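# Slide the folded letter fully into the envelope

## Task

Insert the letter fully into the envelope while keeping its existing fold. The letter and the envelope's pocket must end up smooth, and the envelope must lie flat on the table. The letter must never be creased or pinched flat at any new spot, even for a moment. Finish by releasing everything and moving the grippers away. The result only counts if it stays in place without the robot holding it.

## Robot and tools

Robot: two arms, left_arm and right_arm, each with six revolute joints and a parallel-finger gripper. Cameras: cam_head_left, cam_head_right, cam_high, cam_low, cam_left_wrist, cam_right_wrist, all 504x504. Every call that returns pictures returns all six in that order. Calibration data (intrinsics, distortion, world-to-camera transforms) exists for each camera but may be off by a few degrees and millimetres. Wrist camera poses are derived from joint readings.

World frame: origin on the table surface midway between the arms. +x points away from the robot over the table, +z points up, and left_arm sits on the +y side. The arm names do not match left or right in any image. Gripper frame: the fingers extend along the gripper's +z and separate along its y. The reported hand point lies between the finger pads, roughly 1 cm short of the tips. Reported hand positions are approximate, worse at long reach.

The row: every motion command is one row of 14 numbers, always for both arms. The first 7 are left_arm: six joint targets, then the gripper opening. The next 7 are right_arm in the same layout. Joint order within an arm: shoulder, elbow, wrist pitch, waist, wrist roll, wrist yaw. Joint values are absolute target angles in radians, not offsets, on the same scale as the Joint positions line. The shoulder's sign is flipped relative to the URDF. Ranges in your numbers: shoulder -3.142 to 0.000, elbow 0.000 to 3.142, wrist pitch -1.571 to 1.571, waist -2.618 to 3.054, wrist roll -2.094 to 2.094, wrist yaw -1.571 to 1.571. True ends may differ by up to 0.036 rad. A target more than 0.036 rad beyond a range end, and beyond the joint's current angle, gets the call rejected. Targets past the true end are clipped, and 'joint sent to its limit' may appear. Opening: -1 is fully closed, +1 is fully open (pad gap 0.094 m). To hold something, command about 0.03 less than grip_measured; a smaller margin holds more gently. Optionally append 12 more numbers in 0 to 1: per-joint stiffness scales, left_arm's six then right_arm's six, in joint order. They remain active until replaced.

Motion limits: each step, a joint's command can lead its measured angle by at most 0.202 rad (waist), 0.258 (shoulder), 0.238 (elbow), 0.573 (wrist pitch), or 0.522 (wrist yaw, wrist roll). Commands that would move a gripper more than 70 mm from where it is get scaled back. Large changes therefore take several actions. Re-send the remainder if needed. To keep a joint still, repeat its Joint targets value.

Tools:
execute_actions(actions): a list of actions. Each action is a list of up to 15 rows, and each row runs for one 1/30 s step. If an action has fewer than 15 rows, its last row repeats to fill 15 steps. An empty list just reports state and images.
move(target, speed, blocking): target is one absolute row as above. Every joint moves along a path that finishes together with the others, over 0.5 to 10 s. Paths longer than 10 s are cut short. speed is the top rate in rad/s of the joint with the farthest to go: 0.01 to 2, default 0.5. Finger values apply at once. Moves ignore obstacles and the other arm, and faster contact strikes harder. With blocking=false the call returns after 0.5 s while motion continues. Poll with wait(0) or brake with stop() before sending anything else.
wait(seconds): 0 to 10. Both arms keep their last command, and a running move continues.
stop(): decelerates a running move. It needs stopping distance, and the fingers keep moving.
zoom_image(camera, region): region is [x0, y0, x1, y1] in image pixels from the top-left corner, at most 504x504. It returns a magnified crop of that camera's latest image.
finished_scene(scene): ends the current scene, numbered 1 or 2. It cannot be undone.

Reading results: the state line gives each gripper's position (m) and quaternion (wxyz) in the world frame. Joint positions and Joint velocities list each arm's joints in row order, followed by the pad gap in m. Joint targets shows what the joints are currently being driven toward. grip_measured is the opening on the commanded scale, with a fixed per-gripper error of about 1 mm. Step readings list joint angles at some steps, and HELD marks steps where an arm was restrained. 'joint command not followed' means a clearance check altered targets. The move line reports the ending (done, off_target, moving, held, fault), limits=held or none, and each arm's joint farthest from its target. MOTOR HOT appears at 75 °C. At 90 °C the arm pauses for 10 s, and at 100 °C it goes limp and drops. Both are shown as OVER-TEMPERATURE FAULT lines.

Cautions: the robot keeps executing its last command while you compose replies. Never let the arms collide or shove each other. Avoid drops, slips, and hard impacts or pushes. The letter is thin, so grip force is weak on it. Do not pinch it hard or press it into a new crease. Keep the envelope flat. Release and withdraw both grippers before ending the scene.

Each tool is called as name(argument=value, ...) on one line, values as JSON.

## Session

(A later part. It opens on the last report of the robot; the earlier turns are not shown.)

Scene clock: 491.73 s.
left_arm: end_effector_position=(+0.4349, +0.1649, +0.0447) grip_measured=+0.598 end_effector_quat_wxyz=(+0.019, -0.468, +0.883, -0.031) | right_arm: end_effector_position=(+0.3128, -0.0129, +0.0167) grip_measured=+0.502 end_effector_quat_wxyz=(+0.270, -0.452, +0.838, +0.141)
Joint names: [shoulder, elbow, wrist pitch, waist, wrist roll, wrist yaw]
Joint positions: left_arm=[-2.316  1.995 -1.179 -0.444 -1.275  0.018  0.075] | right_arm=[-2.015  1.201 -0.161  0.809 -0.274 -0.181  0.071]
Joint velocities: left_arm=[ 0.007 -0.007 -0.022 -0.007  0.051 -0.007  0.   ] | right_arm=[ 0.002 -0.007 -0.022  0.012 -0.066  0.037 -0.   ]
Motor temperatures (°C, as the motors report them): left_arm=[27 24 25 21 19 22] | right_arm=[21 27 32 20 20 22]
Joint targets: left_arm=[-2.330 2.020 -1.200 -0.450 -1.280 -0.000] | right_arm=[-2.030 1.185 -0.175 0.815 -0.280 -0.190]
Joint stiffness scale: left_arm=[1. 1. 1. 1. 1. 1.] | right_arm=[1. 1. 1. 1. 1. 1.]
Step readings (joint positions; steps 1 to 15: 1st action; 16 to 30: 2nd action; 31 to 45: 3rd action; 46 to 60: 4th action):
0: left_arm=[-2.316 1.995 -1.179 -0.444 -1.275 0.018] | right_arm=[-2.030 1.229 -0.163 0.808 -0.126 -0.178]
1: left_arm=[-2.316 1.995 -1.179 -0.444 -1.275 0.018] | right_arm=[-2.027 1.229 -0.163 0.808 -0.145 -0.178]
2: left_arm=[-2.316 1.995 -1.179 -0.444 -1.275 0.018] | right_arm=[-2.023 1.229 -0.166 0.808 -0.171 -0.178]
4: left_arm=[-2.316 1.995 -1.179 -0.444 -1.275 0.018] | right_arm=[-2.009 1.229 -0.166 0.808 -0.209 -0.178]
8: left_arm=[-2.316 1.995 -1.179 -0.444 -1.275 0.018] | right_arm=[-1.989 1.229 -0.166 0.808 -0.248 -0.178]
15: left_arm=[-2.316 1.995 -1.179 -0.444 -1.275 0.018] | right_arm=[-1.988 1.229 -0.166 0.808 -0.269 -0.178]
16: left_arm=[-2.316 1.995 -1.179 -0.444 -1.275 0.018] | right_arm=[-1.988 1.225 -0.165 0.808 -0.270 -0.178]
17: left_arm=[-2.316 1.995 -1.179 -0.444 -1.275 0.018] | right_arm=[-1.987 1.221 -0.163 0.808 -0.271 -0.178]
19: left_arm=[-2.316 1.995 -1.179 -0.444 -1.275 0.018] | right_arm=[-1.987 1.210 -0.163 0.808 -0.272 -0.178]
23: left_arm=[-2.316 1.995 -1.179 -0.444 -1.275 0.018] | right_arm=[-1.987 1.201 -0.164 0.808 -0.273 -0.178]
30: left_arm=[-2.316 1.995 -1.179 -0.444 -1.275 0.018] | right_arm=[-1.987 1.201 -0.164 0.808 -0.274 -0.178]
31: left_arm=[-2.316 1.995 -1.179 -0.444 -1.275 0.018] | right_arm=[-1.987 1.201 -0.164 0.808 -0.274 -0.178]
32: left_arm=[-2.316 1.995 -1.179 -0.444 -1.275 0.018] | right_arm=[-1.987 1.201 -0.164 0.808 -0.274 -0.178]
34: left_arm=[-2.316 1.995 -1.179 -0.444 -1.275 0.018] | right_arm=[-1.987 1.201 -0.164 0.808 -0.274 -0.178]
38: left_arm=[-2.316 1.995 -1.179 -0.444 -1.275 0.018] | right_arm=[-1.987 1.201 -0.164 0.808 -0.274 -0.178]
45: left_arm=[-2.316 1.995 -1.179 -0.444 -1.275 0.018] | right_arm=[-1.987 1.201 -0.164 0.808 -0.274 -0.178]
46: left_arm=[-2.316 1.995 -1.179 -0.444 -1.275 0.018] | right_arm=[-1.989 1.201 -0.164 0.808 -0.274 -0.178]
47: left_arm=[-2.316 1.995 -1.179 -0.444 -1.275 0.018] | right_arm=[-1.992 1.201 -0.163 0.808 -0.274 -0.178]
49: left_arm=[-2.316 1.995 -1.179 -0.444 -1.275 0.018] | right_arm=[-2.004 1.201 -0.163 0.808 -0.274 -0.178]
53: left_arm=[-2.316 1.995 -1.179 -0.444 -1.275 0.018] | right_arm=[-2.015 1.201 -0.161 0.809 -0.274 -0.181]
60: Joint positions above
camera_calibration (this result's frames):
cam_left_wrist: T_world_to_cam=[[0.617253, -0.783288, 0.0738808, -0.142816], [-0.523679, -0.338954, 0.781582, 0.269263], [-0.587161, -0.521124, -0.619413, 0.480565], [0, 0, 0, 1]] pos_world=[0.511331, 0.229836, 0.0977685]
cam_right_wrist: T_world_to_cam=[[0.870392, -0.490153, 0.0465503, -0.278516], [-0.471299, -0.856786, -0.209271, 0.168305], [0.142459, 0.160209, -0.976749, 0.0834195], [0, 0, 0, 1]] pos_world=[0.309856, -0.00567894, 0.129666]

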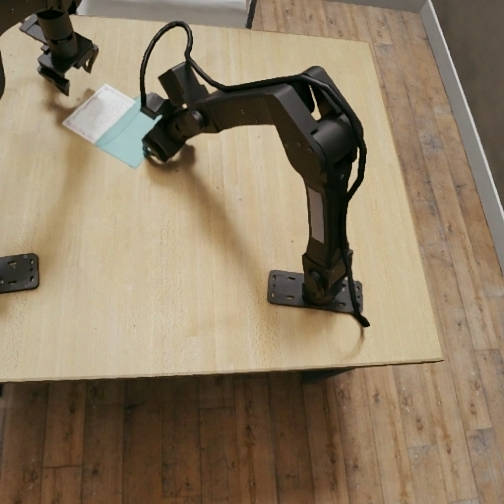

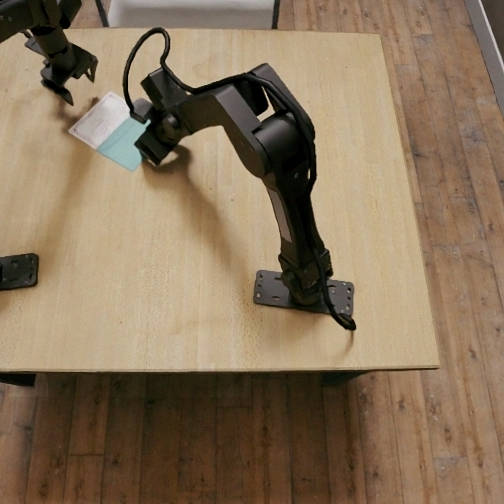

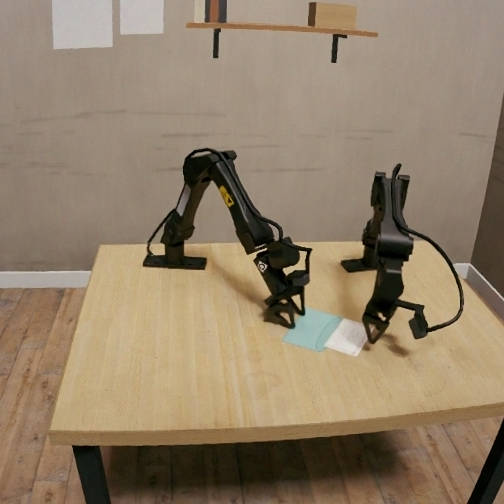

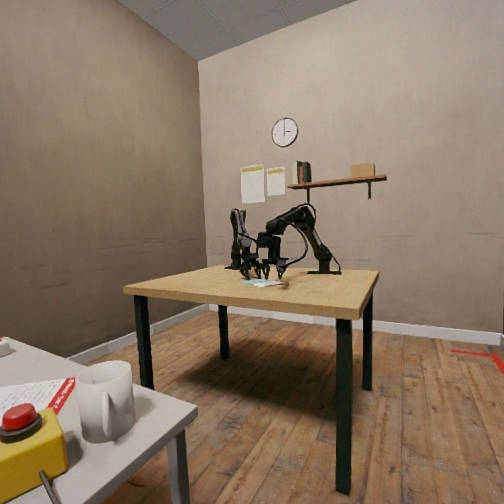

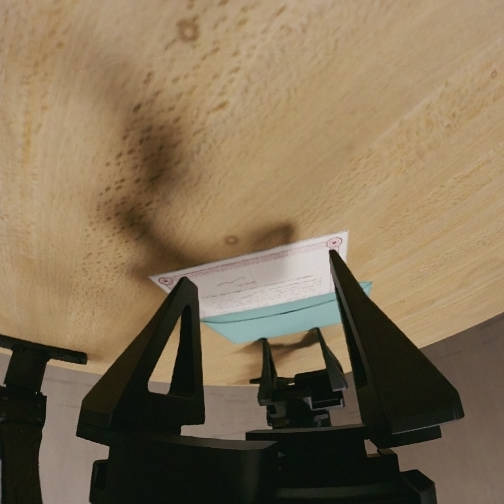

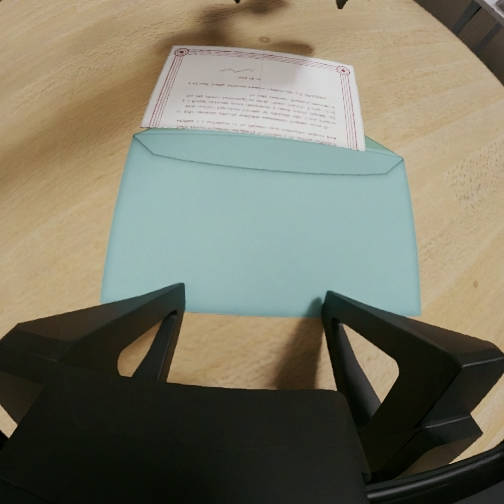

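move(target=[-1.95,1.40,-0.99,-0.55,-1.45,0,-1,-2.055,1.185,-0.175,0.815,-0.28,-0.19,0.5], speed=0.4)

execute_actions(actions=[[[-2.0,1.40,-0.99,-0.55,-1.45,0,-1,-2.055,1.185,-0.175,0.815,-0.28,-0.19,0.5]],[[-2.045,1.40,-0.99,-0.55,-1.45,0,-1,-2.055,1.185,-0.175,0.815,-0.28,-0.19,0.5]],[[-2.045,1.40,-0.96,-0.55,-1.45,0,-1,-2.055,1.185,-0.175,0.815,-0.28,-0.19,0.5]],[[-2.045,1.40,-0.93,-0.55,-1.45,0,-1,-2.055,1.185,-0.175,0.815,-0.28,-0.19,0.5]],[[-2.045,1.40,-0.90,-0.55,-1.45,0,-1,-2.055,1.185,-0.175,0.815,-0.28,-0.19,0.5]]])

Scene clock: 503.60 s.
left_arm: end_effector_position=(+0.3221, +0.1619, +0.0316) grip_measured=-0.982 end_effector_quat_wxyz=(-0.008, -0.498, +0.867, -0.005) | right_arm: end_effector_position=(+0.3128, -0.0126, +0.0162) grip_measured=+0.502 end_effector_quat_wxyz=(+0.270, -0.452, +0.838, +0.141)
Joint names: [shoulder, elbow, wrist pitch, waist, wrist roll, wrist yaw]
Joint positions: left_arm=[-1.979  1.412 -1.006 -0.544 -1.444  0.018  0.001] | right_arm=[-2.017  1.201 -0.159  0.809 -0.274 -0.182  0.071]
Joint velocities: left_arm=[ 0.007 -0.022 -0.037 -0.027  0.007 -0.022 -0.001] | right_arm=[-0.002 -0.017 -0.066 -0.022  0.007  0.037  0.001]
Motor temperatures (°C, as the motors report them): left_arm=[28 24 24 21 19 22] | right_arm=[22 26 31 20 20 22]
Joint targets: left_arm=[-1.950 1.400 -0.990 -0.550 -1.450 0.000] | right_arm=[-2.055 1.185 -0.175 0.815 -0.280 -0.190]
Joint stiffness scale: left_arm=[1. 1. 1. 1. 1. 1.] | right_arm=[1. 1. 1. 1. 1. 1.]
move: off_target (left_arm, right_arm); limits=none; left_arm: farthest joint: the shoulder, 0.029 radians from its target (0.366 radians at the start); right_arm: farthest joint: the shoulder, 0.038 radians from its target (0.040 radians at the start)
camera_calibration (this result's frames):
cam_left_wrist: T_world_to_cam=[[0.672951, -0.739604, 0.0110601, -0.0975592], [-0.440383, -0.388592, 0.809358, 0.199758], [-0.594307, -0.549529, -0.587212, 0.410574], [0, 0, 0, 1]] pos_world=[0.397629, 0.231091, 0.0804974]
cam_right_wrist: T_world_to_cam=[[0.870734, -0.489629, 0.0456781, -0.278448], [-0.47087, -0.856932, -0.209639, 0.168275], [0.141788, 0.161031, -0.976711, 0.0831478], [0, 0, 0, 1]] pos_world=[0.3099, -0.00552498, 0.129207]

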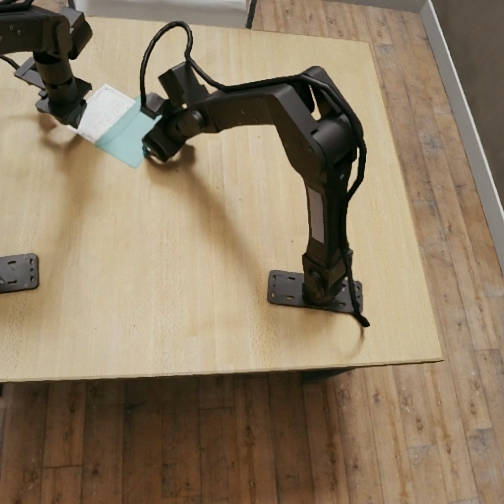

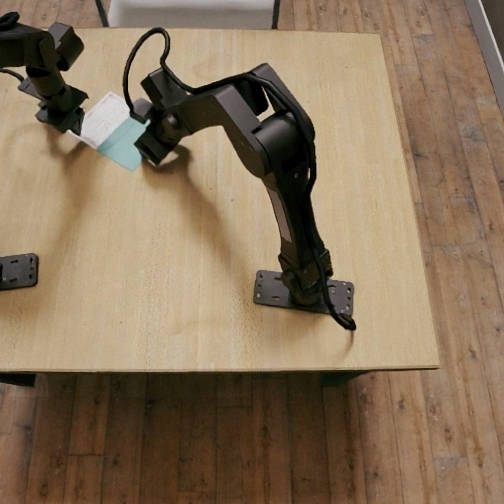

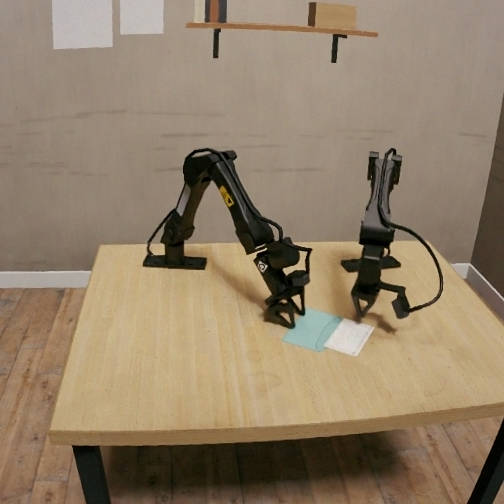

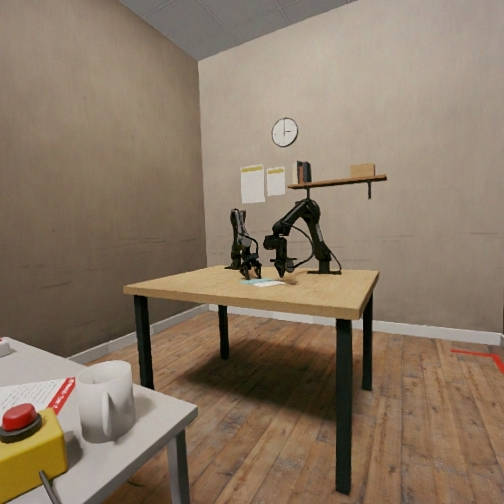

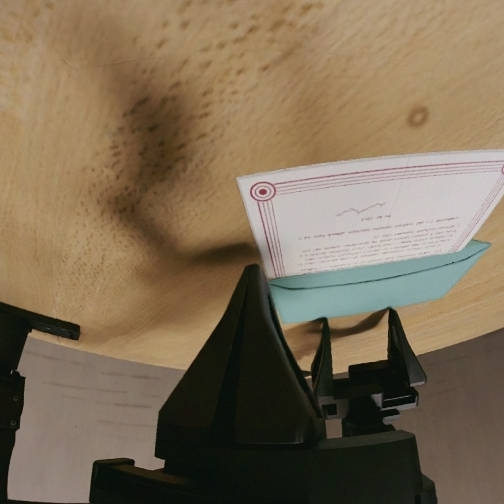

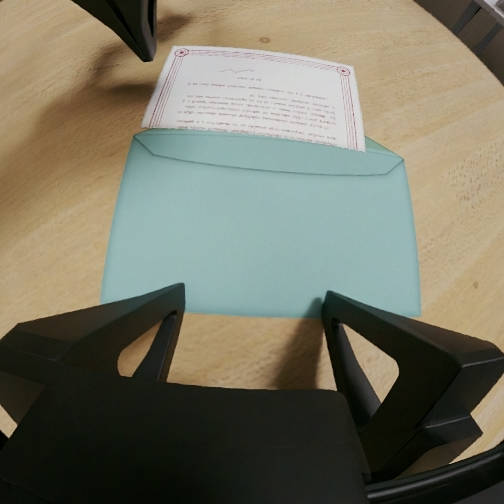

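Scene clock: 506.10 s.
left_arm: end_effector_position=(+0.3281, +0.1595, +0.0111) grip_measured=-0.982 end_effector_quat_wxyz=(-0.011, -0.499, +0.867, -0.001) | right_arm: end_effector_position=(+0.3128, -0.0126, +0.0162) grip_measured=+0.502 end_effector_quat_wxyz=(+0.270, -0.452, +0.838, +0.141)
Joint names: [shoulder, elbow, wrist pitch, waist, wrist roll, wrist yaw]
Joint positions: left_arm=[-2.038  1.412 -0.957 -0.544 -1.445  0.018  0.001] | right_arm=[-2.017  1.201 -0.159  0.809 -0.274 -0.182  0.071]
Joint velocities: left_arm=[-0.002 -0.007 -0.007 -0.012 -0.022 -0.007 -0.   ] | right_arm=[-0.007  0.007 -0.037 -0.007 -0.007 -0.037 -0.001]
Motor temperatures (°C, as the motors report them): left_arm=[28 24 24 21 19 22] | right_arm=[22 26 31 20 20 22]
Joint targets: left_arm=[-2.045 1.400 -0.900 -0.550 -1.450 -0.000] | right_arm=[-2.055 1.185 -0.175 0.815 -0.280 -0.190]
Joint stiffness scale: left_arm=[1. 1. 1. 1. 1. 1.] | right_arm=[1. 1. 1. 1. 1. 1.]
Step readings (joint positions; steps 1 to 15: 1st action; 16 to 30: 2nd action; 31 to 45: 3rd action; 46 to 60: 4th action; 61 to 75: 5th action):
0: left_arm=[-1.979 1.412 -1.006 -0.544 -1.444 0.018] | right_arm=[-2.017 1.201 -0.159 0.809 -0.274 -0.182]
1: left_arm=[-1.979 1.412 -1.006 -0.544 -1.444 0.018] | right_arm=[-2.017 1.201 -0.159 0.809 -0.274 -0.182]
2: left_arm=[-1.979 1.412 -1.006 -0.544 -1.444 0.018] | right_arm=[-2.017 1.201 -0.159 0.809 -0.274 -0.182]
4: left_arm=[-1.979 1.412 -1.006 -0.544 -1.444 0.018] | right_arm=[-2.017 1.201 -0.159 0.809 -0.274 -0.182]
8: left_arm=[-1.979 1.412 -1.005 -0.544 -1.444 0.018] | right_arm=[-2.017 1.201 -0.159 0.809 -0.274 -0.182]
15: left_arm=[-1.979 1.412 -1.005 -0.544 -1.444 0.018] | right_arm=[-2.017 1.201 -0.159 0.809 -0.274 -0.182]
16: left_arm=[-1.983 1.412 -1.005 -0.544 -1.444 0.018] | right_arm=[-2.017 1.201 -0.159 0.809 -0.274 -0.182]
17: left_arm=[-1.990 1.412 -1.002 -0.544 -1.444 0.018] | right_arm=[-2.017 1.201 -0.159 0.809 -0.274 -0.182]
19: left_arm=[-2.013 1.412 -1.002 -0.544 -1.444 0.018] | right_arm=[-2.017 1.201 -0.159 0.809 -0.274 -0.182]
23: left_arm=[-2.038 1.412 -0.999 -0.544 -1.444 0.018] | right_arm=[-2.017 1.201 -0.159 0.809 -0.274 -0.182]
30: left_arm=[-2.038 1.412 -0.999 -0.544 -1.444 0.018] | right_arm=[-2.017 1.201 -0.159 0.809 -0.274 -0.182]
31: left_arm=[-2.038 1.412 -0.998 -0.544 -1.444 0.018] | right_arm=[-2.017 1.201 -0.159 0.809 -0.274 -0.182]
32: left_arm=[-2.038 1.412 -0.998 -0.544 -1.444 0.018] | right_arm=[-2.017 1.201 -0.159 0.809 -0.274 -0.182]
34: left_arm=[-2.038 1.412 -0.998 -0.544 -1.444 0.018] | right_arm=[-2.017 1.201 -0.159 0.809 -0.274 -0.182]
38: left_arm=[-2.038 1.412 -0.998 -0.544 -1.444 0.018] | right_arm=[-2.017 1.201 -0.159 0.809 -0.274 -0.182]
45: left_arm=[-2.038 1.412 -0.998 -0.544 -1.444 0.018] | right_arm=[-2.017 1.201 -0.159 0.809 -0.274 -0.182]
46: left_arm=[-2.038 1.412 -0.996 -0.544 -1.445 0.018] | right_arm=[-2.017 1.201 -0.159 0.809 -0.274 -0.182]
47: left_arm=[-2.038 1.412 -0.994 -0.544 -1.445 0.018] | right_arm=[-2.017 1.201 -0.159 0.809 -0.274 -0.182]
49: left_arm=[-2.038 1.412 -0.988 -0.544 -1.445 0.018] | right_arm=[-2.017 1.201 -0.159 0.809 -0.274 -0.182]
53: left_arm=[-2.038 1.412 -0.983 -0.544 -1.445 0.018] | right_arm=[-2.017 1.201 -0.159 0.809 -0.274 -0.182]
60: left_arm=[-2.038 1.412 -0.983 -0.544 -1.445 0.018] | right_arm=[-2.017 1.201 -0.159 0.809 -0.274 -0.182]
61: left_arm=[-2.038 1.412 -0.981 -0.544 -1.445 0.018] | right_arm=[-2.017 1.201 -0.159 0.809 -0.274 -0.182]
62: left_arm=[-2.038 1.412 -0.977 -0.544 -1.445 0.018] | right_arm=[-2.017 1.201 -0.159 0.809 -0.274 -0.182]
64: left_arm=[-2.038 1.412 -0.968 -0.544 -1.445 0.018] | right_arm=[-2.017 1.201 -0.159 0.809 -0.274 -0.182]
68: left_arm=[-2.038 1.412 -0.960 -0.544 -1.445 0.018] | right_arm=[-2.017 1.201 -0.159 0.809 -0.274 -0.182]
75: Joint positions above
camera_calibration (this result's frames):
cam_left_wrist: T_world_to_cam=[[0.673853, -0.738863, 0.0018695, -0.103443], [-0.432642, -0.392521, 0.811633, 0.216026], [-0.598952, -0.54773, -0.584165, 0.401963], [0, 0, 0, 1]] pos_world=[0.403923, 0.228532, 0.0596726]
cam_right_wrist: T_world_to_cam=[[0.870734, -0.489629, 0.0456781, -0.278448], [-0.47087, -0.856932, -0.209639, 0.168275], [0.141788, 0.161031, -0.976711, 0.0831478], [0, 0, 0, 1]] pos_world=[0.3099, -0.00552498, 0.129207]

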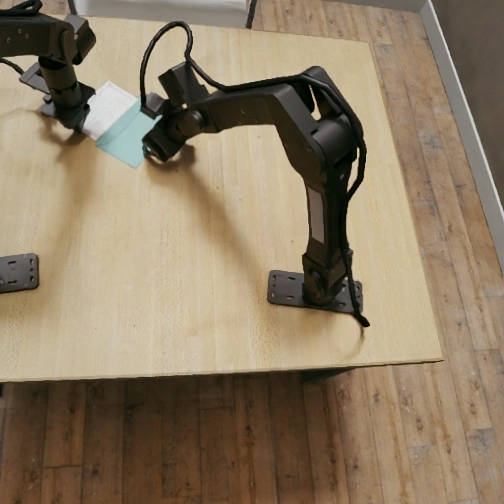

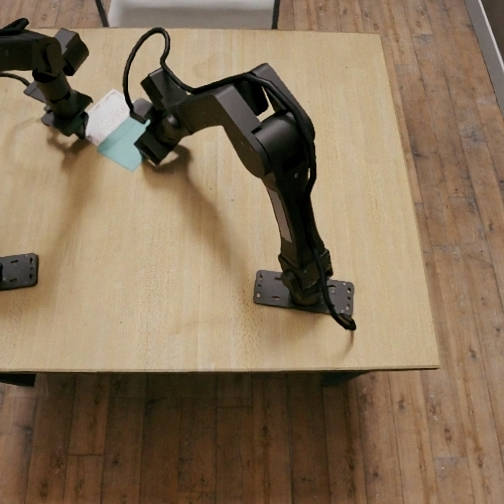

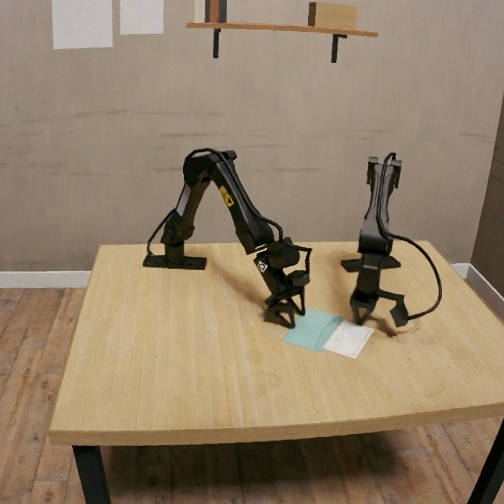

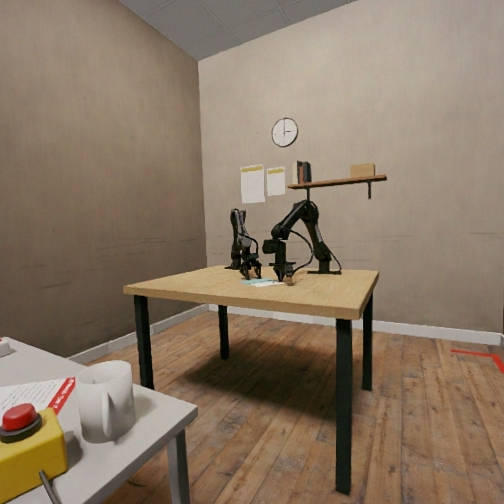

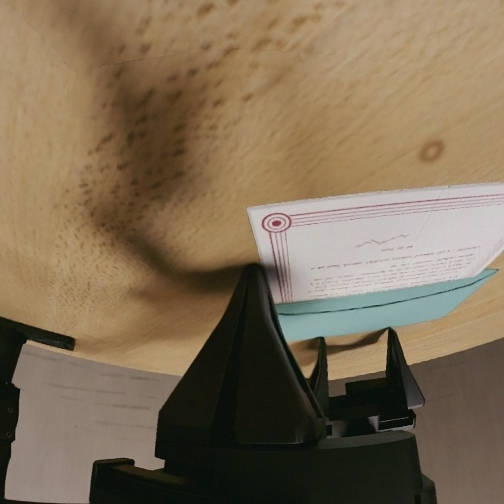

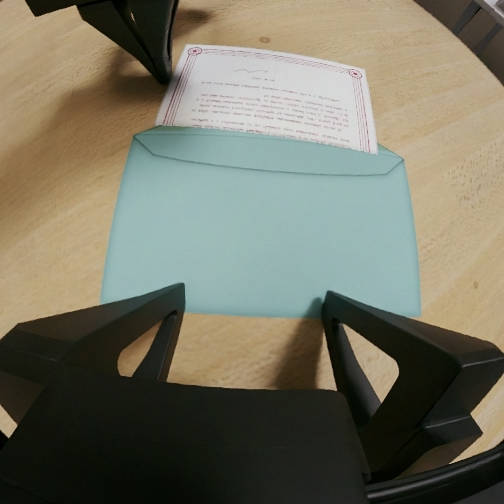

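execute_actions(actions=[[[-2.045,1.40,-1.0,-0.55,-1.45,0,-1,-2.055,1.185,-0.175,0.815,-0.28,-0.19,0.5]],[[-1.95,1.40,-1.02,-0.55,-1.45,0,-1,-2.055,1.185,-0.175,0.815,-0.28,-0.19,0.5]],[[-2.05,1.6,-1.08,-0.5,-1.35,0,0.3,-2.055,1.185,-0.175,0.815,-0.28,-0.19,0.5]],[[-2.16,1.78,-1.13,-0.45,-1.27,0,0.3,-2.055,1.185,-0.175,0.815,-0.28,-0.19,0.5]],[[-2.27,1.95,-1.17,-0.44,-1.26,0,0.3,-2.055,1.185,-0.175,0.815,-0.28,-0.19,0.5]],[[-2.33,1.95,-1.17,-0.44,-1.26,0,0.3,-2.055,1.185,-0.175,0.815,-0.28,-0.19,0.5]],[[-2.375,1.95,-1.17,-0.44,-1.26,0,0.3,-2.055,1.185,-0.175,0.815,-0.28,-0.19,0.5]],[[-2.375,1.95,-1.17,-0.46,-1.28,0,0.3,-2.055,1.185,-0.175,0.815,-0.28,-0.19,0.5]],[[-2.375,1.95,-1.17,-0.48,-1.30,0,0.3,-2.055,1.185,-0.175,0.815,-0.28,-0.19,0.5]],[[-2.375,1.95,-1.17,-0.495,-1.315,0,0.3,-2.055,1.185,-0.175,0.815,-0.28,-0.19,0.5]],[[-2.375,1.95,-1.17,-0.51,-1.33,0,0.3,-2.055,1.185,-0.175,0.815,-0.28,-0.19,0.5]],[[-2.375,1.95,-1.17,-0.525,-1.345,0,0.3,-2.055,1.185,-0.175,0.815,-0.28,-0.19,0.5]]])

Scene clock: 520.37 s.
left_arm: end_effector_position=(+0.4114, +0.1393, +0.0131) grip_measured=+0.298 end_effector_quat_wxyz=(-0.002, -0.463, +0.886, -0.001) | right_arm: end_effector_position=(+0.3128, -0.0126, +0.0162) grip_measured=+0.502 end_effector_quat_wxyz=(+0.270, -0.452, +0.838, +0.141)
Joint names: [shoulder, elbow, wrist pitch, waist, wrist roll, wrist yaw]
Joint positions: left_arm=[-2.354  1.938 -1.156 -0.518 -1.338  0.005  0.061] | right_arm=[-2.017  1.201 -0.159  0.809 -0.274 -0.182  0.071]
Joint velocities: left_arm=[-0.002  0.007  0.022 -0.002 -0.022 -0.081 -0.   ] | right_arm=[ 0.002 -0.012 -0.066  0.002 -0.007  0.022  0.001]
Motor temperatures (°C, as the motors report them): left_arm=[27 23 24 21 19 22] | right_arm=[22 26 30 20 20 22]
Joint targets: left_arm=[-2.375 1.950 -1.170 -0.525 -1.345 0.000] | right_arm=[-2.055 1.185 -0.175 0.815 -0.280 -0.190]
Joint stiffness scale: left_arm=[1. 1. 1. 1. 1. 1.] | right_arm=[1. 1. 1. 1. 1. 1.]
Step readings (joint positions; steps 1 to 15: 1st action; 16 to 30: 2nd action; 31 to 45: 3rd action; 46 to 60: 4th action; 61 to 75: 5th action; 76 to 90: 6th action; 91 to 105: 7th action; 106 to 120: 8th action; 121 to 135: 9th action; 136 to 150: 10th action; 151 to 165: 11th action; 166 to 180: 12th action):
0: left_arm=[-2.038 1.412 -0.957 -0.544 -1.445 0.018] | right_arm=[-2.017 1.201 -0.159 0.809 -0.274 -0.182]
1: left_arm=[-2.038 1.412 -0.959 -0.544 -1.445 0.018] | right_arm=[-2.017 1.201 -0.159 0.809 -0.274 -0.182]
2: left_arm=[-2.038 1.412 -0.959 -0.544 -1.445 0.018] | right_arm=[-2.017 1.201 -0.159 0.809 -0.274 -0.182]
4: left_arm=[-2.038 1.412 -0.959 -0.544 -1.445 0.018] | right_arm=[-2.017 1.201 -0.159 0.809 -0.274 -0.182]
8: left_arm=[-2.038 1.412 -0.959 -0.544 -1.445 0.018] | right_arm=[-2.017 1.201 -0.159 0.809 -0.274 -0.182]
15: left_arm=[-2.038 1.412 -0.959 -0.544 -1.445 0.018] | right_arm=[-2.017 1.201 -0.159 0.809 -0.274 -0.182]
16: left_arm=[-2.031 1.411 -0.959 -0.544 -1.445 0.018] | right_arm=[-2.017 1.201 -0.159 0.809 -0.274 -0.182]
17: left_arm=[-2.022 1.407 -0.966 -0.544 -1.445 0.018] | right_arm=[-2.017 1.201 -0.159 0.809 -0.274 -0.182]
19: left_arm=[-1.996 1.405 -0.983 -0.544 -1.445 0.018] | right_arm=[-2.017 1.201 -0.159 0.809 -0.274 -0.182]
23: left_arm=[-1.966 1.405 -0.991 -0.544 -1.445 0.018] | right_arm=[-2.017 1.201 -0.159 0.809 -0.274 -0.182]
30: left_arm=[-1.966 1.405 -0.997 -0.544 -1.445 0.018] | right_arm=[-2.017 1.201 -0.159 0.809 -0.274 -0.182]
31: left_arm=[-1.977 1.431 -1.024 -0.541 -1.433 0.018] | right_arm=[-2.017 1.201 -0.159 0.809 -0.274 -0.182]
32: left_arm=[-2.003 1.482 -1.056 -0.535 -1.418 0.018] | right_arm=[-2.017 1.201 -0.159 0.809 -0.274 -0.182]
34: left_arm=[-2.035 1.556 -1.049 -0.518 -1.395 0.018] | right_arm=[-2.017 1.201 -0.159 0.809 -0.274 -0.182]
38: left_arm=[-2.039 1.584 -1.046 -0.500 -1.372 0.015] | right_arm=[-2.017 1.201 -0.159 0.809 -0.274 -0.182]
45: left_arm=[-2.039 1.584 -1.057 -0.500 -1.360 0.015] | right_arm=[-2.017 1.201 -0.159 0.809 -0.274 -0.182]
46: left_arm=[-2.054 1.612 -1.085 -0.496 -1.349 0.015] | right_arm=[-2.017 1.201 -0.159 0.809 -0.274 -0.182]
47: left_arm=[-2.086 1.669 -1.114 -0.490 -1.334 0.015] | right_arm=[-2.017 1.201 -0.159 0.809 -0.274 -0.182]
49: left_arm=[-2.132 1.741 -1.100 -0.471 -1.312 0.015] | right_arm=[-2.017 1.201 -0.159 0.809 -0.274 -0.182]
53: left_arm=[-2.150 1.758 -1.100 -0.448 -1.291 0.013] | right_arm=[-2.017 1.201 -0.159 0.809 -0.274 -0.182]
60: left_arm=[-2.150 1.758 -1.108 -0.447 -1.279 0.013] | right_arm=[-2.017 1.201 -0.159 0.809 -0.274 -0.182]
61: left_arm=[-2.166 1.787 -1.134 -0.447 -1.278 0.013] | right_arm=[-2.017 1.201 -0.159 0.809 -0.274 -0.182]
62: left_arm=[-2.197 1.844 -1.158 -0.447 -1.277 0.013] | right_arm=[-2.017 1.201 -0.159 0.809 -0.274 -0.182]
64: left_arm=[-2.241 1.912 -1.144 -0.447 -1.272 0.013] | right_arm=[-2.017 1.201 -0.159 0.809 -0.274 -0.182]
68: left_arm=[-2.260 1.926 -1.144 -0.447 -1.268 0.013] | right_arm=[-2.017 1.201 -0.159 0.809 -0.274 -0.182]
75: left_arm=[-2.261 1.926 -1.149 -0.447 -1.267 0.013] | right_arm=[-2.017 1.201 -0.159 0.809 -0.274 -0.182]
76: left_arm=[-2.266 1.928 -1.151 -0.447 -1.267 0.013] | right_arm=[-2.017 1.201 -0.159 0.809 -0.274 -0.182]
77: left_arm=[-2.273 1.933 -1.152 -0.447 -1.267 0.013] | right_arm=[-2.017 1.201 -0.159 0.809 -0.274 -0.182]
79: left_arm=[-2.293 1.936 -1.152 -0.447 -1.267 0.013] | right_arm=[-2.017 1.201 -0.159 0.809 -0.274 -0.182]
83: left_arm=[-2.328 1.936 -1.152 -0.447 -1.266 0.013] | right_arm=[-2.017 1.201 -0.159 0.809 -0.274 -0.182]
90: left_arm=[-2.331 1.936 -1.153 -0.447 -1.266 0.013] | right_arm=[-2.017 1.201 -0.159 0.809 -0.274 -0.182]
91: left_arm=[-2.333 1.936 -1.153 -0.447 -1.266 0.013] | right_arm=[-2.017 1.201 -0.159 0.809 -0.274 -0.182]
92: left_arm=[-2.335 1.936 -1.153 -0.447 -1.266 0.013] | right_arm=[-2.017 1.201 -0.159 0.809 -0.274 -0.182]
94: left_arm=[-2.347 1.936 -1.153 -0.447 -1.266 0.013] | right_arm=[-2.017 1.201 -0.159 0.809 -0.274 -0.182]
98: left_arm=[-2.354 1.938 -1.156 -0.447 -1.266 0.013] | right_arm=[-2.017 1.201 -0.159 0.809 -0.274 -0.182]
105: left_arm=[-2.354 1.938 -1.156 -0.447 -1.265 0.013] | right_arm=[-2.017 1.201 -0.159 0.809 -0.274 -0.182]
106: left_arm=[-2.354 1.938 -1.156 -0.448 -1.267 0.013] | right_arm=[-2.017 1.201 -0.159 0.809 -0.274 -0.182]
107: left_arm=[-2.354 1.938 -1.156 -0.448 -1.268 0.012] | right_arm=[-2.017 1.201 -0.159 0.809 -0.274 -0.182]
109: left_arm=[-2.354 1.938 -1.156 -0.449 -1.270 0.010] | right_arm=[-2.017 1.201 -0.159 0.809 -0.274 -0.182]
113: left_arm=[-2.354 1.938 -1.156 -0.450 -1.272 0.008] | right_arm=[-2.017 1.201 -0.159 0.809 -0.274 -0.182]
120: left_arm=[-2.354 1.938 -1.156 -0.450 -1.272 0.008] | right_arm=[-2.017 1.201 -0.159 0.809 -0.274 -0.182]
121: left_arm=[-2.354 1.938 -1.156 -0.452 -1.275 0.007] | right_arm=[-2.017 1.201 -0.159 0.809 -0.274 -0.182]
122: left_arm=[-2.354 1.938 -1.156 -0.454 -1.279 0.006] | right_arm=[-2.017 1.201 -0.159 0.809 -0.274 -0.182]
124: left_arm=[-2.354 1.938 -1.156 -0.462 -1.284 0.006] | right_arm=[-2.017 1.201 -0.159 0.809 -0.274 -0.182]
128: left_arm=[-2.354 1.938 -1.156 -0.475 -1.289 0.006] | right_arm=[-2.017 1.201 -0.159 0.809 -0.274 -0.182]
135: left_arm=[-2.354 1.938 -1.156 -0.476 -1.293 0.006] | right_arm=[-2.017 1.201 -0.159 0.809 -0.274 -0.182]
136: left_arm=[-2.354 1.938 -1.156 -0.476 -1.295 0.006] | right_arm=[-2.017 1.201 -0.159 0.809 -0.274 -0.182]
137: left_arm=[-2.354 1.938 -1.156 -0.477 -1.297 0.006] | right_arm=[-2.017 1.201 -0.159 0.809 -0.274 -0.182]
139: left_arm=[-2.354 1.938 -1.156 -0.481 -1.301 0.006] | right_arm=[-2.017 1.201 -0.159 0.809 -0.274 -0.182]
143: left_arm=[-2.354 1.938 -1.156 -0.487 -1.305 0.006] | right_arm=[-2.017 1.201 -0.159 0.809 -0.274 -0.182]
150: left_arm=[-2.354 1.938 -1.156 -0.488 -1.307 0.006] | right_arm=[-2.017 1.201 -0.159 0.809 -0.274 -0.182]
151: left_arm=[-2.354 1.938 -1.156 -0.489 -1.310 0.006] | right_arm=[-2.017 1.201 -0.159 0.809 -0.274 -0.182]
152: left_arm=[-2.354 1.938 -1.156 -0.490 -1.312 0.005] | right_arm=[-2.017 1.201 -0.159 0.809 -0.274 -0.182]
154: left_arm=[-2.354 1.938 -1.156 -0.495 -1.316 0.005] | right_arm=[-2.017 1.201 -0.159 0.809 -0.274 -0.182]
158: left_arm=[-2.354 1.938 -1.156 -0.503 -1.320 0.005] | right_arm=[-2.017 1.201 -0.159 0.809 -0.274 -0.182]
165: left_arm=[-2.354 1.938 -1.156 -0.504 -1.323 0.005] | right_arm=[-2.017 1.201 -0.159 0.809 -0.274 -0.182]
166: left_arm=[-2.354 1.938 -1.156 -0.505 -1.325 0.005] | right_arm=[-2.017 1.201 -0.159 0.809 -0.274 -0.182]
167: left_arm=[-2.354 1.938 -1.156 -0.506 -1.328 0.005] | right_arm=[-2.017 1.201 -0.159 0.809 -0.274 -0.182]
169: left_arm=[-2.354 1.938 -1.156 -0.511 -1.331 0.005] | right_arm=[-2.017 1.201 -0.159 0.809 -0.274 -0.182]
173: left_arm=[-2.354 1.938 -1.156 -0.518 -1.335 0.005] | right_arm=[-2.017 1.201 -0.159 0.809 -0.274 -0.182]
180: Joint positions above
camera_calibration (this result's frames):
cam_left_wrist: T_world_to_cam=[[0.611228, -0.791425, 0.00686398, -0.141529], [-0.47594, -0.360618, 0.802144, 0.256072], [-0.632362, -0.49356, -0.597091, 0.448275], [0, 0, 0, 1]] pos_world=[0.491854, 0.201585, 0.0632252]
cam_right_wrist: T_world_to_cam=[[0.870734, -0.489629, 0.0456781, -0.278448], [-0.47087, -0.856932, -0.209639, 0.168275], [0.141788, 0.161031, -0.976711, 0.0831478], [0, 0, 0, 1]] pos_world=[0.3099, -0.00552498, 0.129207]

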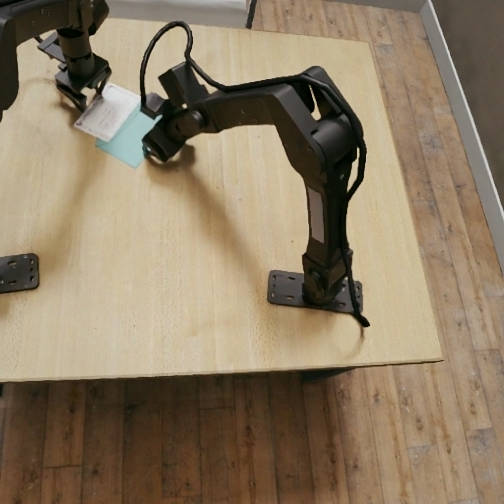

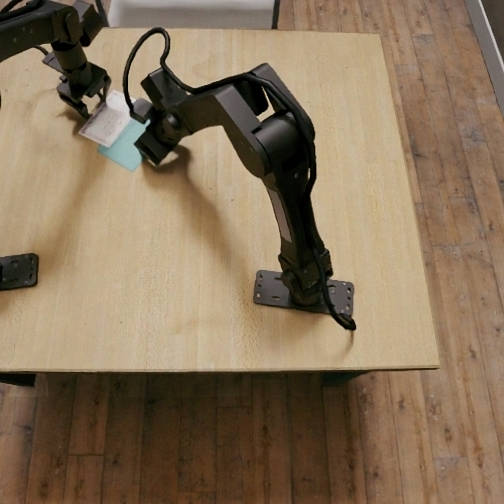

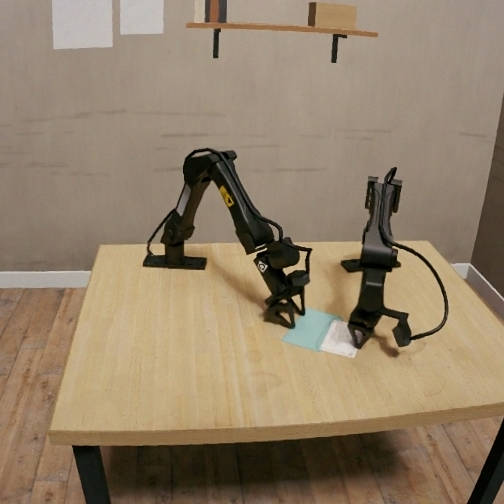

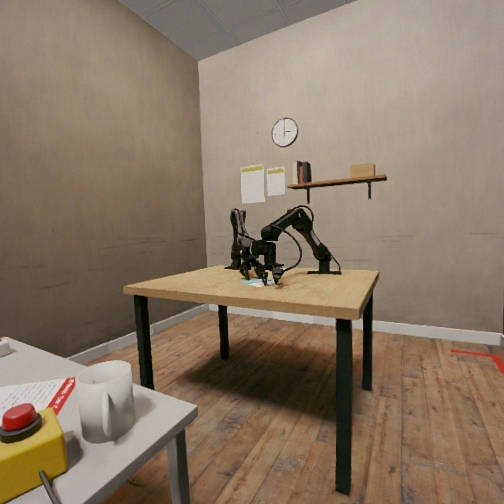

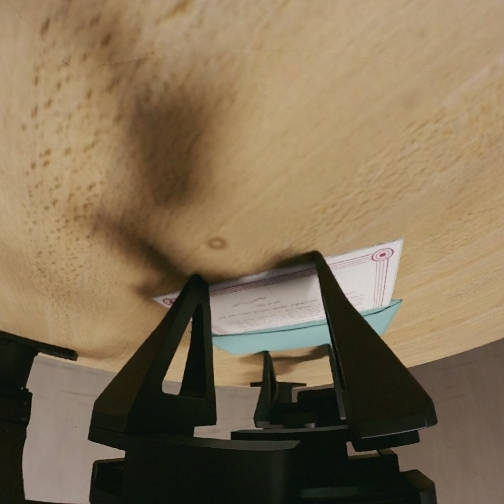

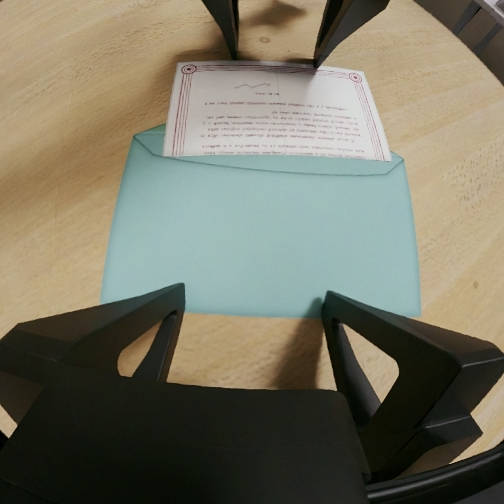

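execute_actions(actions=[])

Scene clock: 534.73 s.
left_arm: end_effector_position=(+0.4114, +0.1393, +0.0131) grip_measured=+0.298 end_effector_quat_wxyz=(-0.002, -0.463, +0.886, -0.001) | right_arm: end_effector_position=(+0.3128, -0.0126, +0.0162) grip_measured=+0.502 end_effector_quat_wxyz=(+0.270, -0.452, +0.838, +0.141)
Joint names: [shoulder, elbow, wrist pitch, waist, wrist roll, wrist yaw]
Joint positions: left_arm=[-2.354  1.938 -1.156 -0.518 -1.338  0.005  0.061] | right_arm=[-2.017  1.201 -0.159  0.809 -0.274 -0.182  0.071]
Joint velocities: left_arm=[ 0.002  0.017  0.037 -0.007  0.037 -0.037 -0.   ] | right_arm=[ 0.002 -0.017  0.007 -0.022  0.081  0.051  0.001]
Motor temperatures (°C, as the motors report them): left_arm=[28 24 24 21 19 22] | right_arm=[22 26 30 20 20 22]
Joint targets: left_arm=[-2.375 1.950 -1.170 -0.525 -1.345 0.000] | right_arm=[-2.055 1.185 -0.175 0.815 -0.280 -0.190]
Joint stiffness scale: left_arm=[1. 1. 1. 1. 1. 1.] | right_arm=[1. 1. 1. 1. 1. 1.]
camera_calibration (this result's frames):
cam_left_wrist: T_world_to_cam=[[0.61153, -0.791192, 0.00686205, -0.141686], [-0.475802, -0.360801, 0.802144, 0.256041], [-0.632174, -0.4938, -0.597091, 0.448231], [0, 0, 0, 1]] pos_world=[0.49183, 0.201615, 0.0632252]
cam_right_wrist: T_world_to_cam=[[0.870734, -0.489629, 0.0456781, -0.278448], [-0.47087, -0.856932, -0.209639, 0.168275], [0.141788, 0.161031, -0.976711, 0.0831478], [0, 0, 0, 1]] pos_world=[0.3099, -0.00552498, 0.129207]

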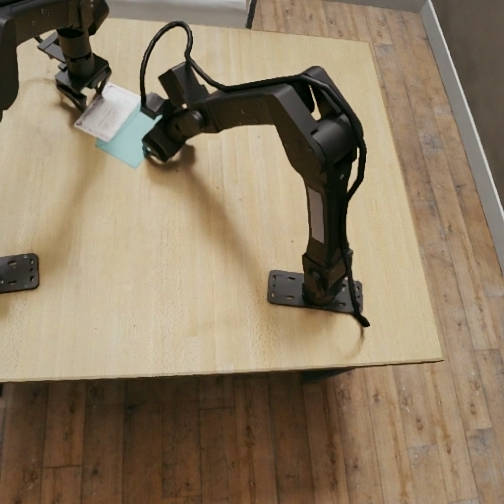

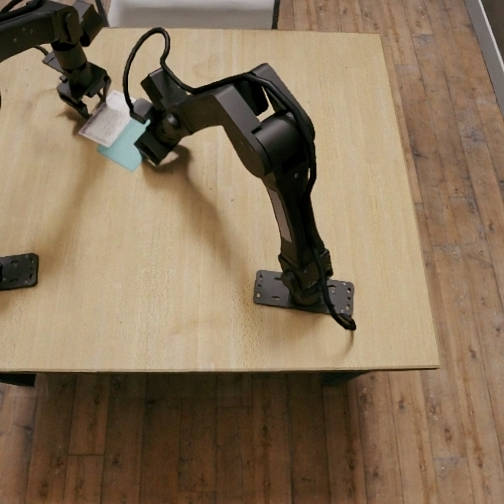

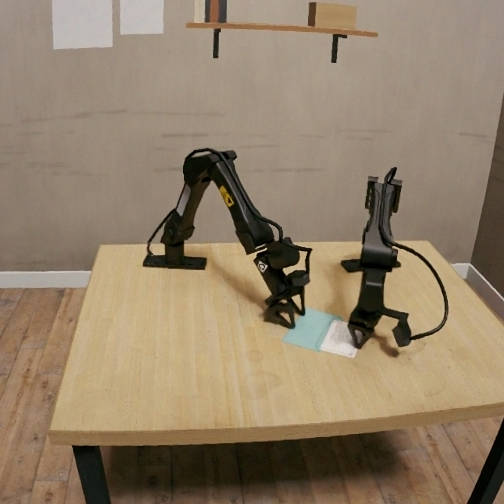

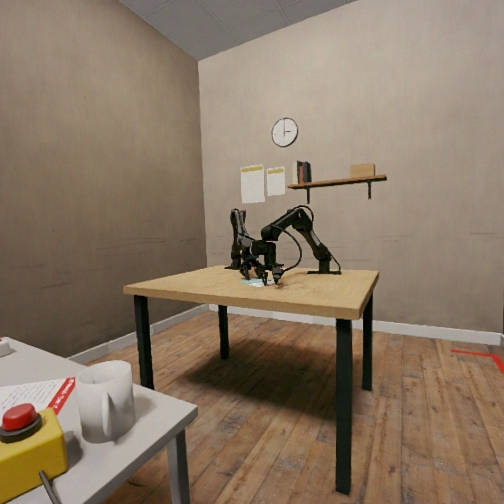

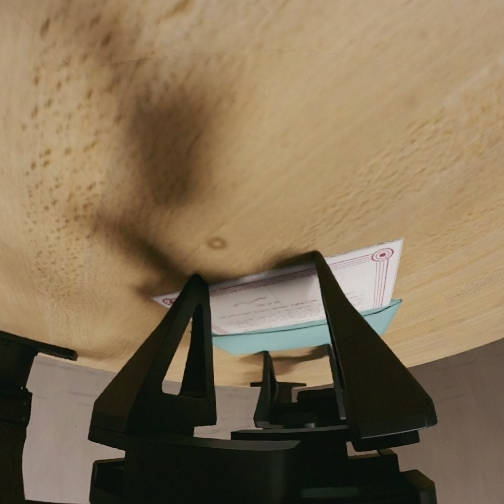

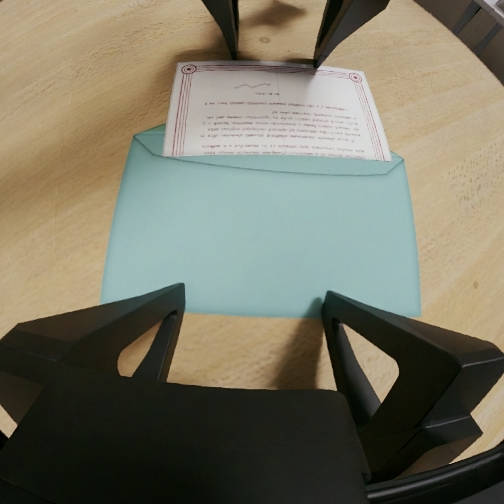

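execute_actions(actions=[[[-2.362,1.927,-1.18,-0.54,-1.36,0,0.3,-2.055,1.185,-0.175,0.815,-0.28,-0.19,0.5]],[[-2.349,1.905,-1.172,-0.555,-1.375,0,0.3,-2.055,1.185,-0.175,0.815,-0.28,-0.19,0.5]],[[-2.336,1.882,-1.164,-0.57,-1.39,0,0.3,-2.055,1.185,-0.175,0.815,-0.28,-0.19,0.5]]])

Scene clock: 544.40 s.
left_arm: end_effector_position=(+0.3996, +0.1249, +0.0124) grip_measured=+0.298 end_effector_quat_wxyz=(-0.003, -0.466, +0.885, +0.004) | right_arm: end_effector_position=(+0.3128, -0.0126, +0.0162) grip_measured=+0.502 end_effector_quat_wxyz=(+0.270, -0.452, +0.838, +0.141)
Joint names: [shoulder, elbow, wrist pitch, waist, wrist roll, wrist yaw]
Joint positions: left_arm=[-2.34   1.91  -1.151 -0.56  -1.386 -0.001  0.061] | right_arm=[-2.017  1.201 -0.159  0.809 -0.274 -0.182  0.071]
Joint velocities: left_arm=[-0.007 -0.002 -0.007 -0.007 -0.022  0.051  0.001] | right_arm=[-0.017  0.002 -0.037 -0.017 -0.007 -0.022 -0.001]
Motor temperatures (°C, as the motors report them): left_arm=[28 24 24 21 19 22] | right_arm=[22 25 30 20 20 22]
Joint targets: left_arm=[-2.336 1.882 -1.164 -0.570 -1.390 -0.000] | right_arm=[-2.055 1.185 -0.175 0.815 -0.280 -0.190]
Joint stiffness scale: left_arm=[1. 1. 1. 1. 1. 1.] | right_arm=[1. 1. 1. 1. 1. 1.]
Step readings (joint positions; steps 1 to 15: 1st action; 16 to 30: 2nd action; 31 to 45: 3rd action):
0: left_arm=[-2.354 1.938 -1.156 -0.518 -1.338 0.005] | right_arm=[-2.017 1.201 -0.159 0.809 -0.274 -0.182]
1: left_arm=[-2.354 1.938 -1.156 -0.519 -1.340 0.005] | right_arm=[-2.017 1.201 -0.159 0.809 -0.274 -0.182]
2: left_arm=[-2.354 1.938 -1.157 -0.521 -1.343 0.005] | right_arm=[-2.017 1.201 -0.159 0.809 -0.274 -0.182]
4: left_arm=[-2.354 1.938 -1.157 -0.526 -1.347 0.005] | right_arm=[-2.017 1.201 -0.159 0.809 -0.274 -0.182]
8: left_arm=[-2.354 1.938 -1.157 -0.534 -1.352 0.005] | right_arm=[-2.017 1.201 -0.159 0.809 -0.274 -0.182]
15: left_arm=[-2.354 1.938 -1.157 -0.534 -1.353 0.005] | right_arm=[-2.017 1.201 -0.159 0.809 -0.274 -0.182]
16: left_arm=[-2.354 1.936 -1.157 -0.535 -1.355 0.005] | right_arm=[-2.017 1.201 -0.159 0.809 -0.274 -0.182]
17: left_arm=[-2.354 1.934 -1.157 -0.537 -1.358 0.004] | right_arm=[-2.017 1.201 -0.159 0.809 -0.274 -0.182]
19: left_arm=[-2.354 1.934 -1.157 -0.539 -1.363 0.002] | right_arm=[-2.017 1.201 -0.159 0.809 -0.274 -0.182]
23: left_arm=[-2.354 1.934 -1.157 -0.540 -1.369 0.000] | right_arm=[-2.017 1.201 -0.159 0.809 -0.274 -0.182]
30: left_arm=[-2.354 1.934 -1.157 -0.540 -1.371 0.000] | right_arm=[-2.017 1.201 -0.159 0.809 -0.274 -0.182]
31: left_arm=[-2.352 1.930 -1.155 -0.542 -1.373 -0.000] | right_arm=[-2.017 1.201 -0.159 0.809 -0.274 -0.182]
32: left_arm=[-2.347 1.922 -1.152 -0.543 -1.376 -0.001] | right_arm=[-2.017 1.201 -0.159 0.809 -0.274 -0.182]
34: left_arm=[-2.342 1.913 -1.151 -0.551 -1.380 -0.001] | right_arm=[-2.017 1.201 -0.159 0.809 -0.274 -0.182]
38: left_arm=[-2.340 1.910 -1.151 -0.560 -1.385 -0.001] | right_arm=[-2.017 1.201 -0.159 0.809 -0.274 -0.182]
45: Joint positions above
camera_calibration (this result's frames):
cam_left_wrist: T_world_to_cam=[[0.616633, -0.787243, -0.00347994, -0.148226], [-0.469001, -0.370903, 0.801541, 0.244382], [-0.632299, -0.492624, -0.597929, 0.433224], [0, 0, 0, 1]] pos_world=[0.479944, 0.187369, 0.0626389]
cam_right_wrist: T_world_to_cam=[[0.870734, -0.489629, 0.0456781, -0.278448], [-0.47087, -0.856932, -0.209639, 0.168275], [0.141788, 0.161031, -0.976711, 0.0831478], [0, 0, 0, 1]] pos_world=[0.3099, -0.00552498, 0.129207]

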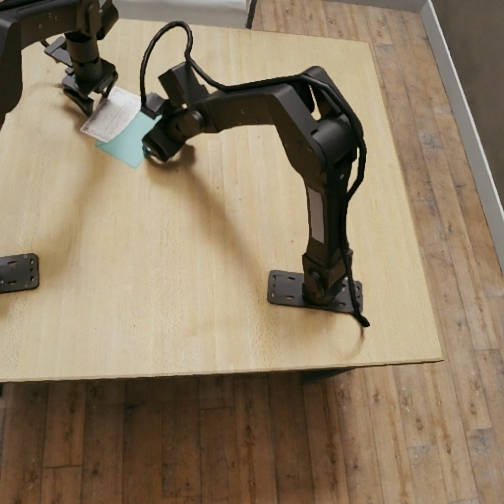

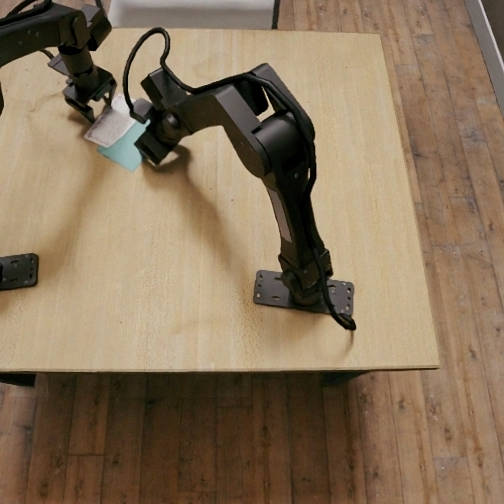

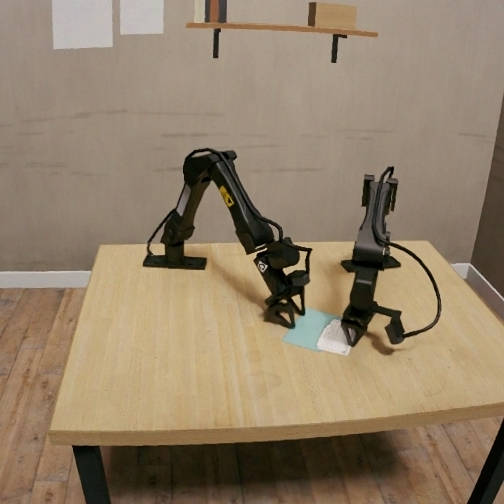

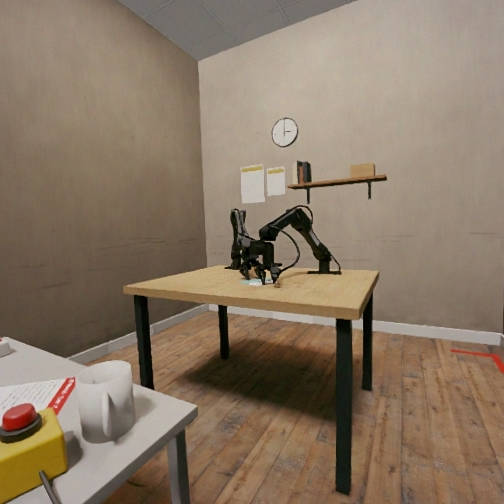

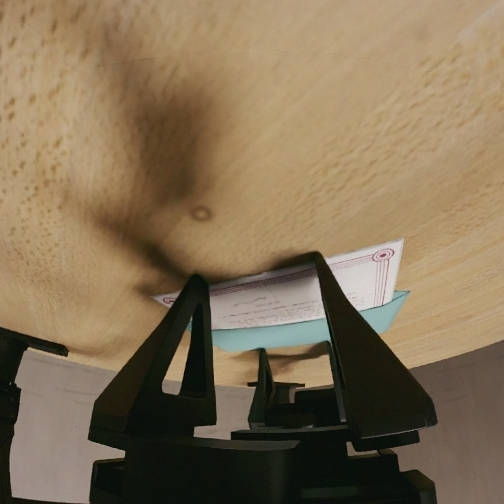

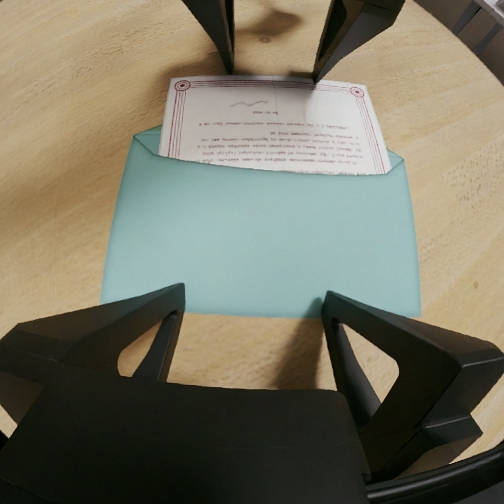

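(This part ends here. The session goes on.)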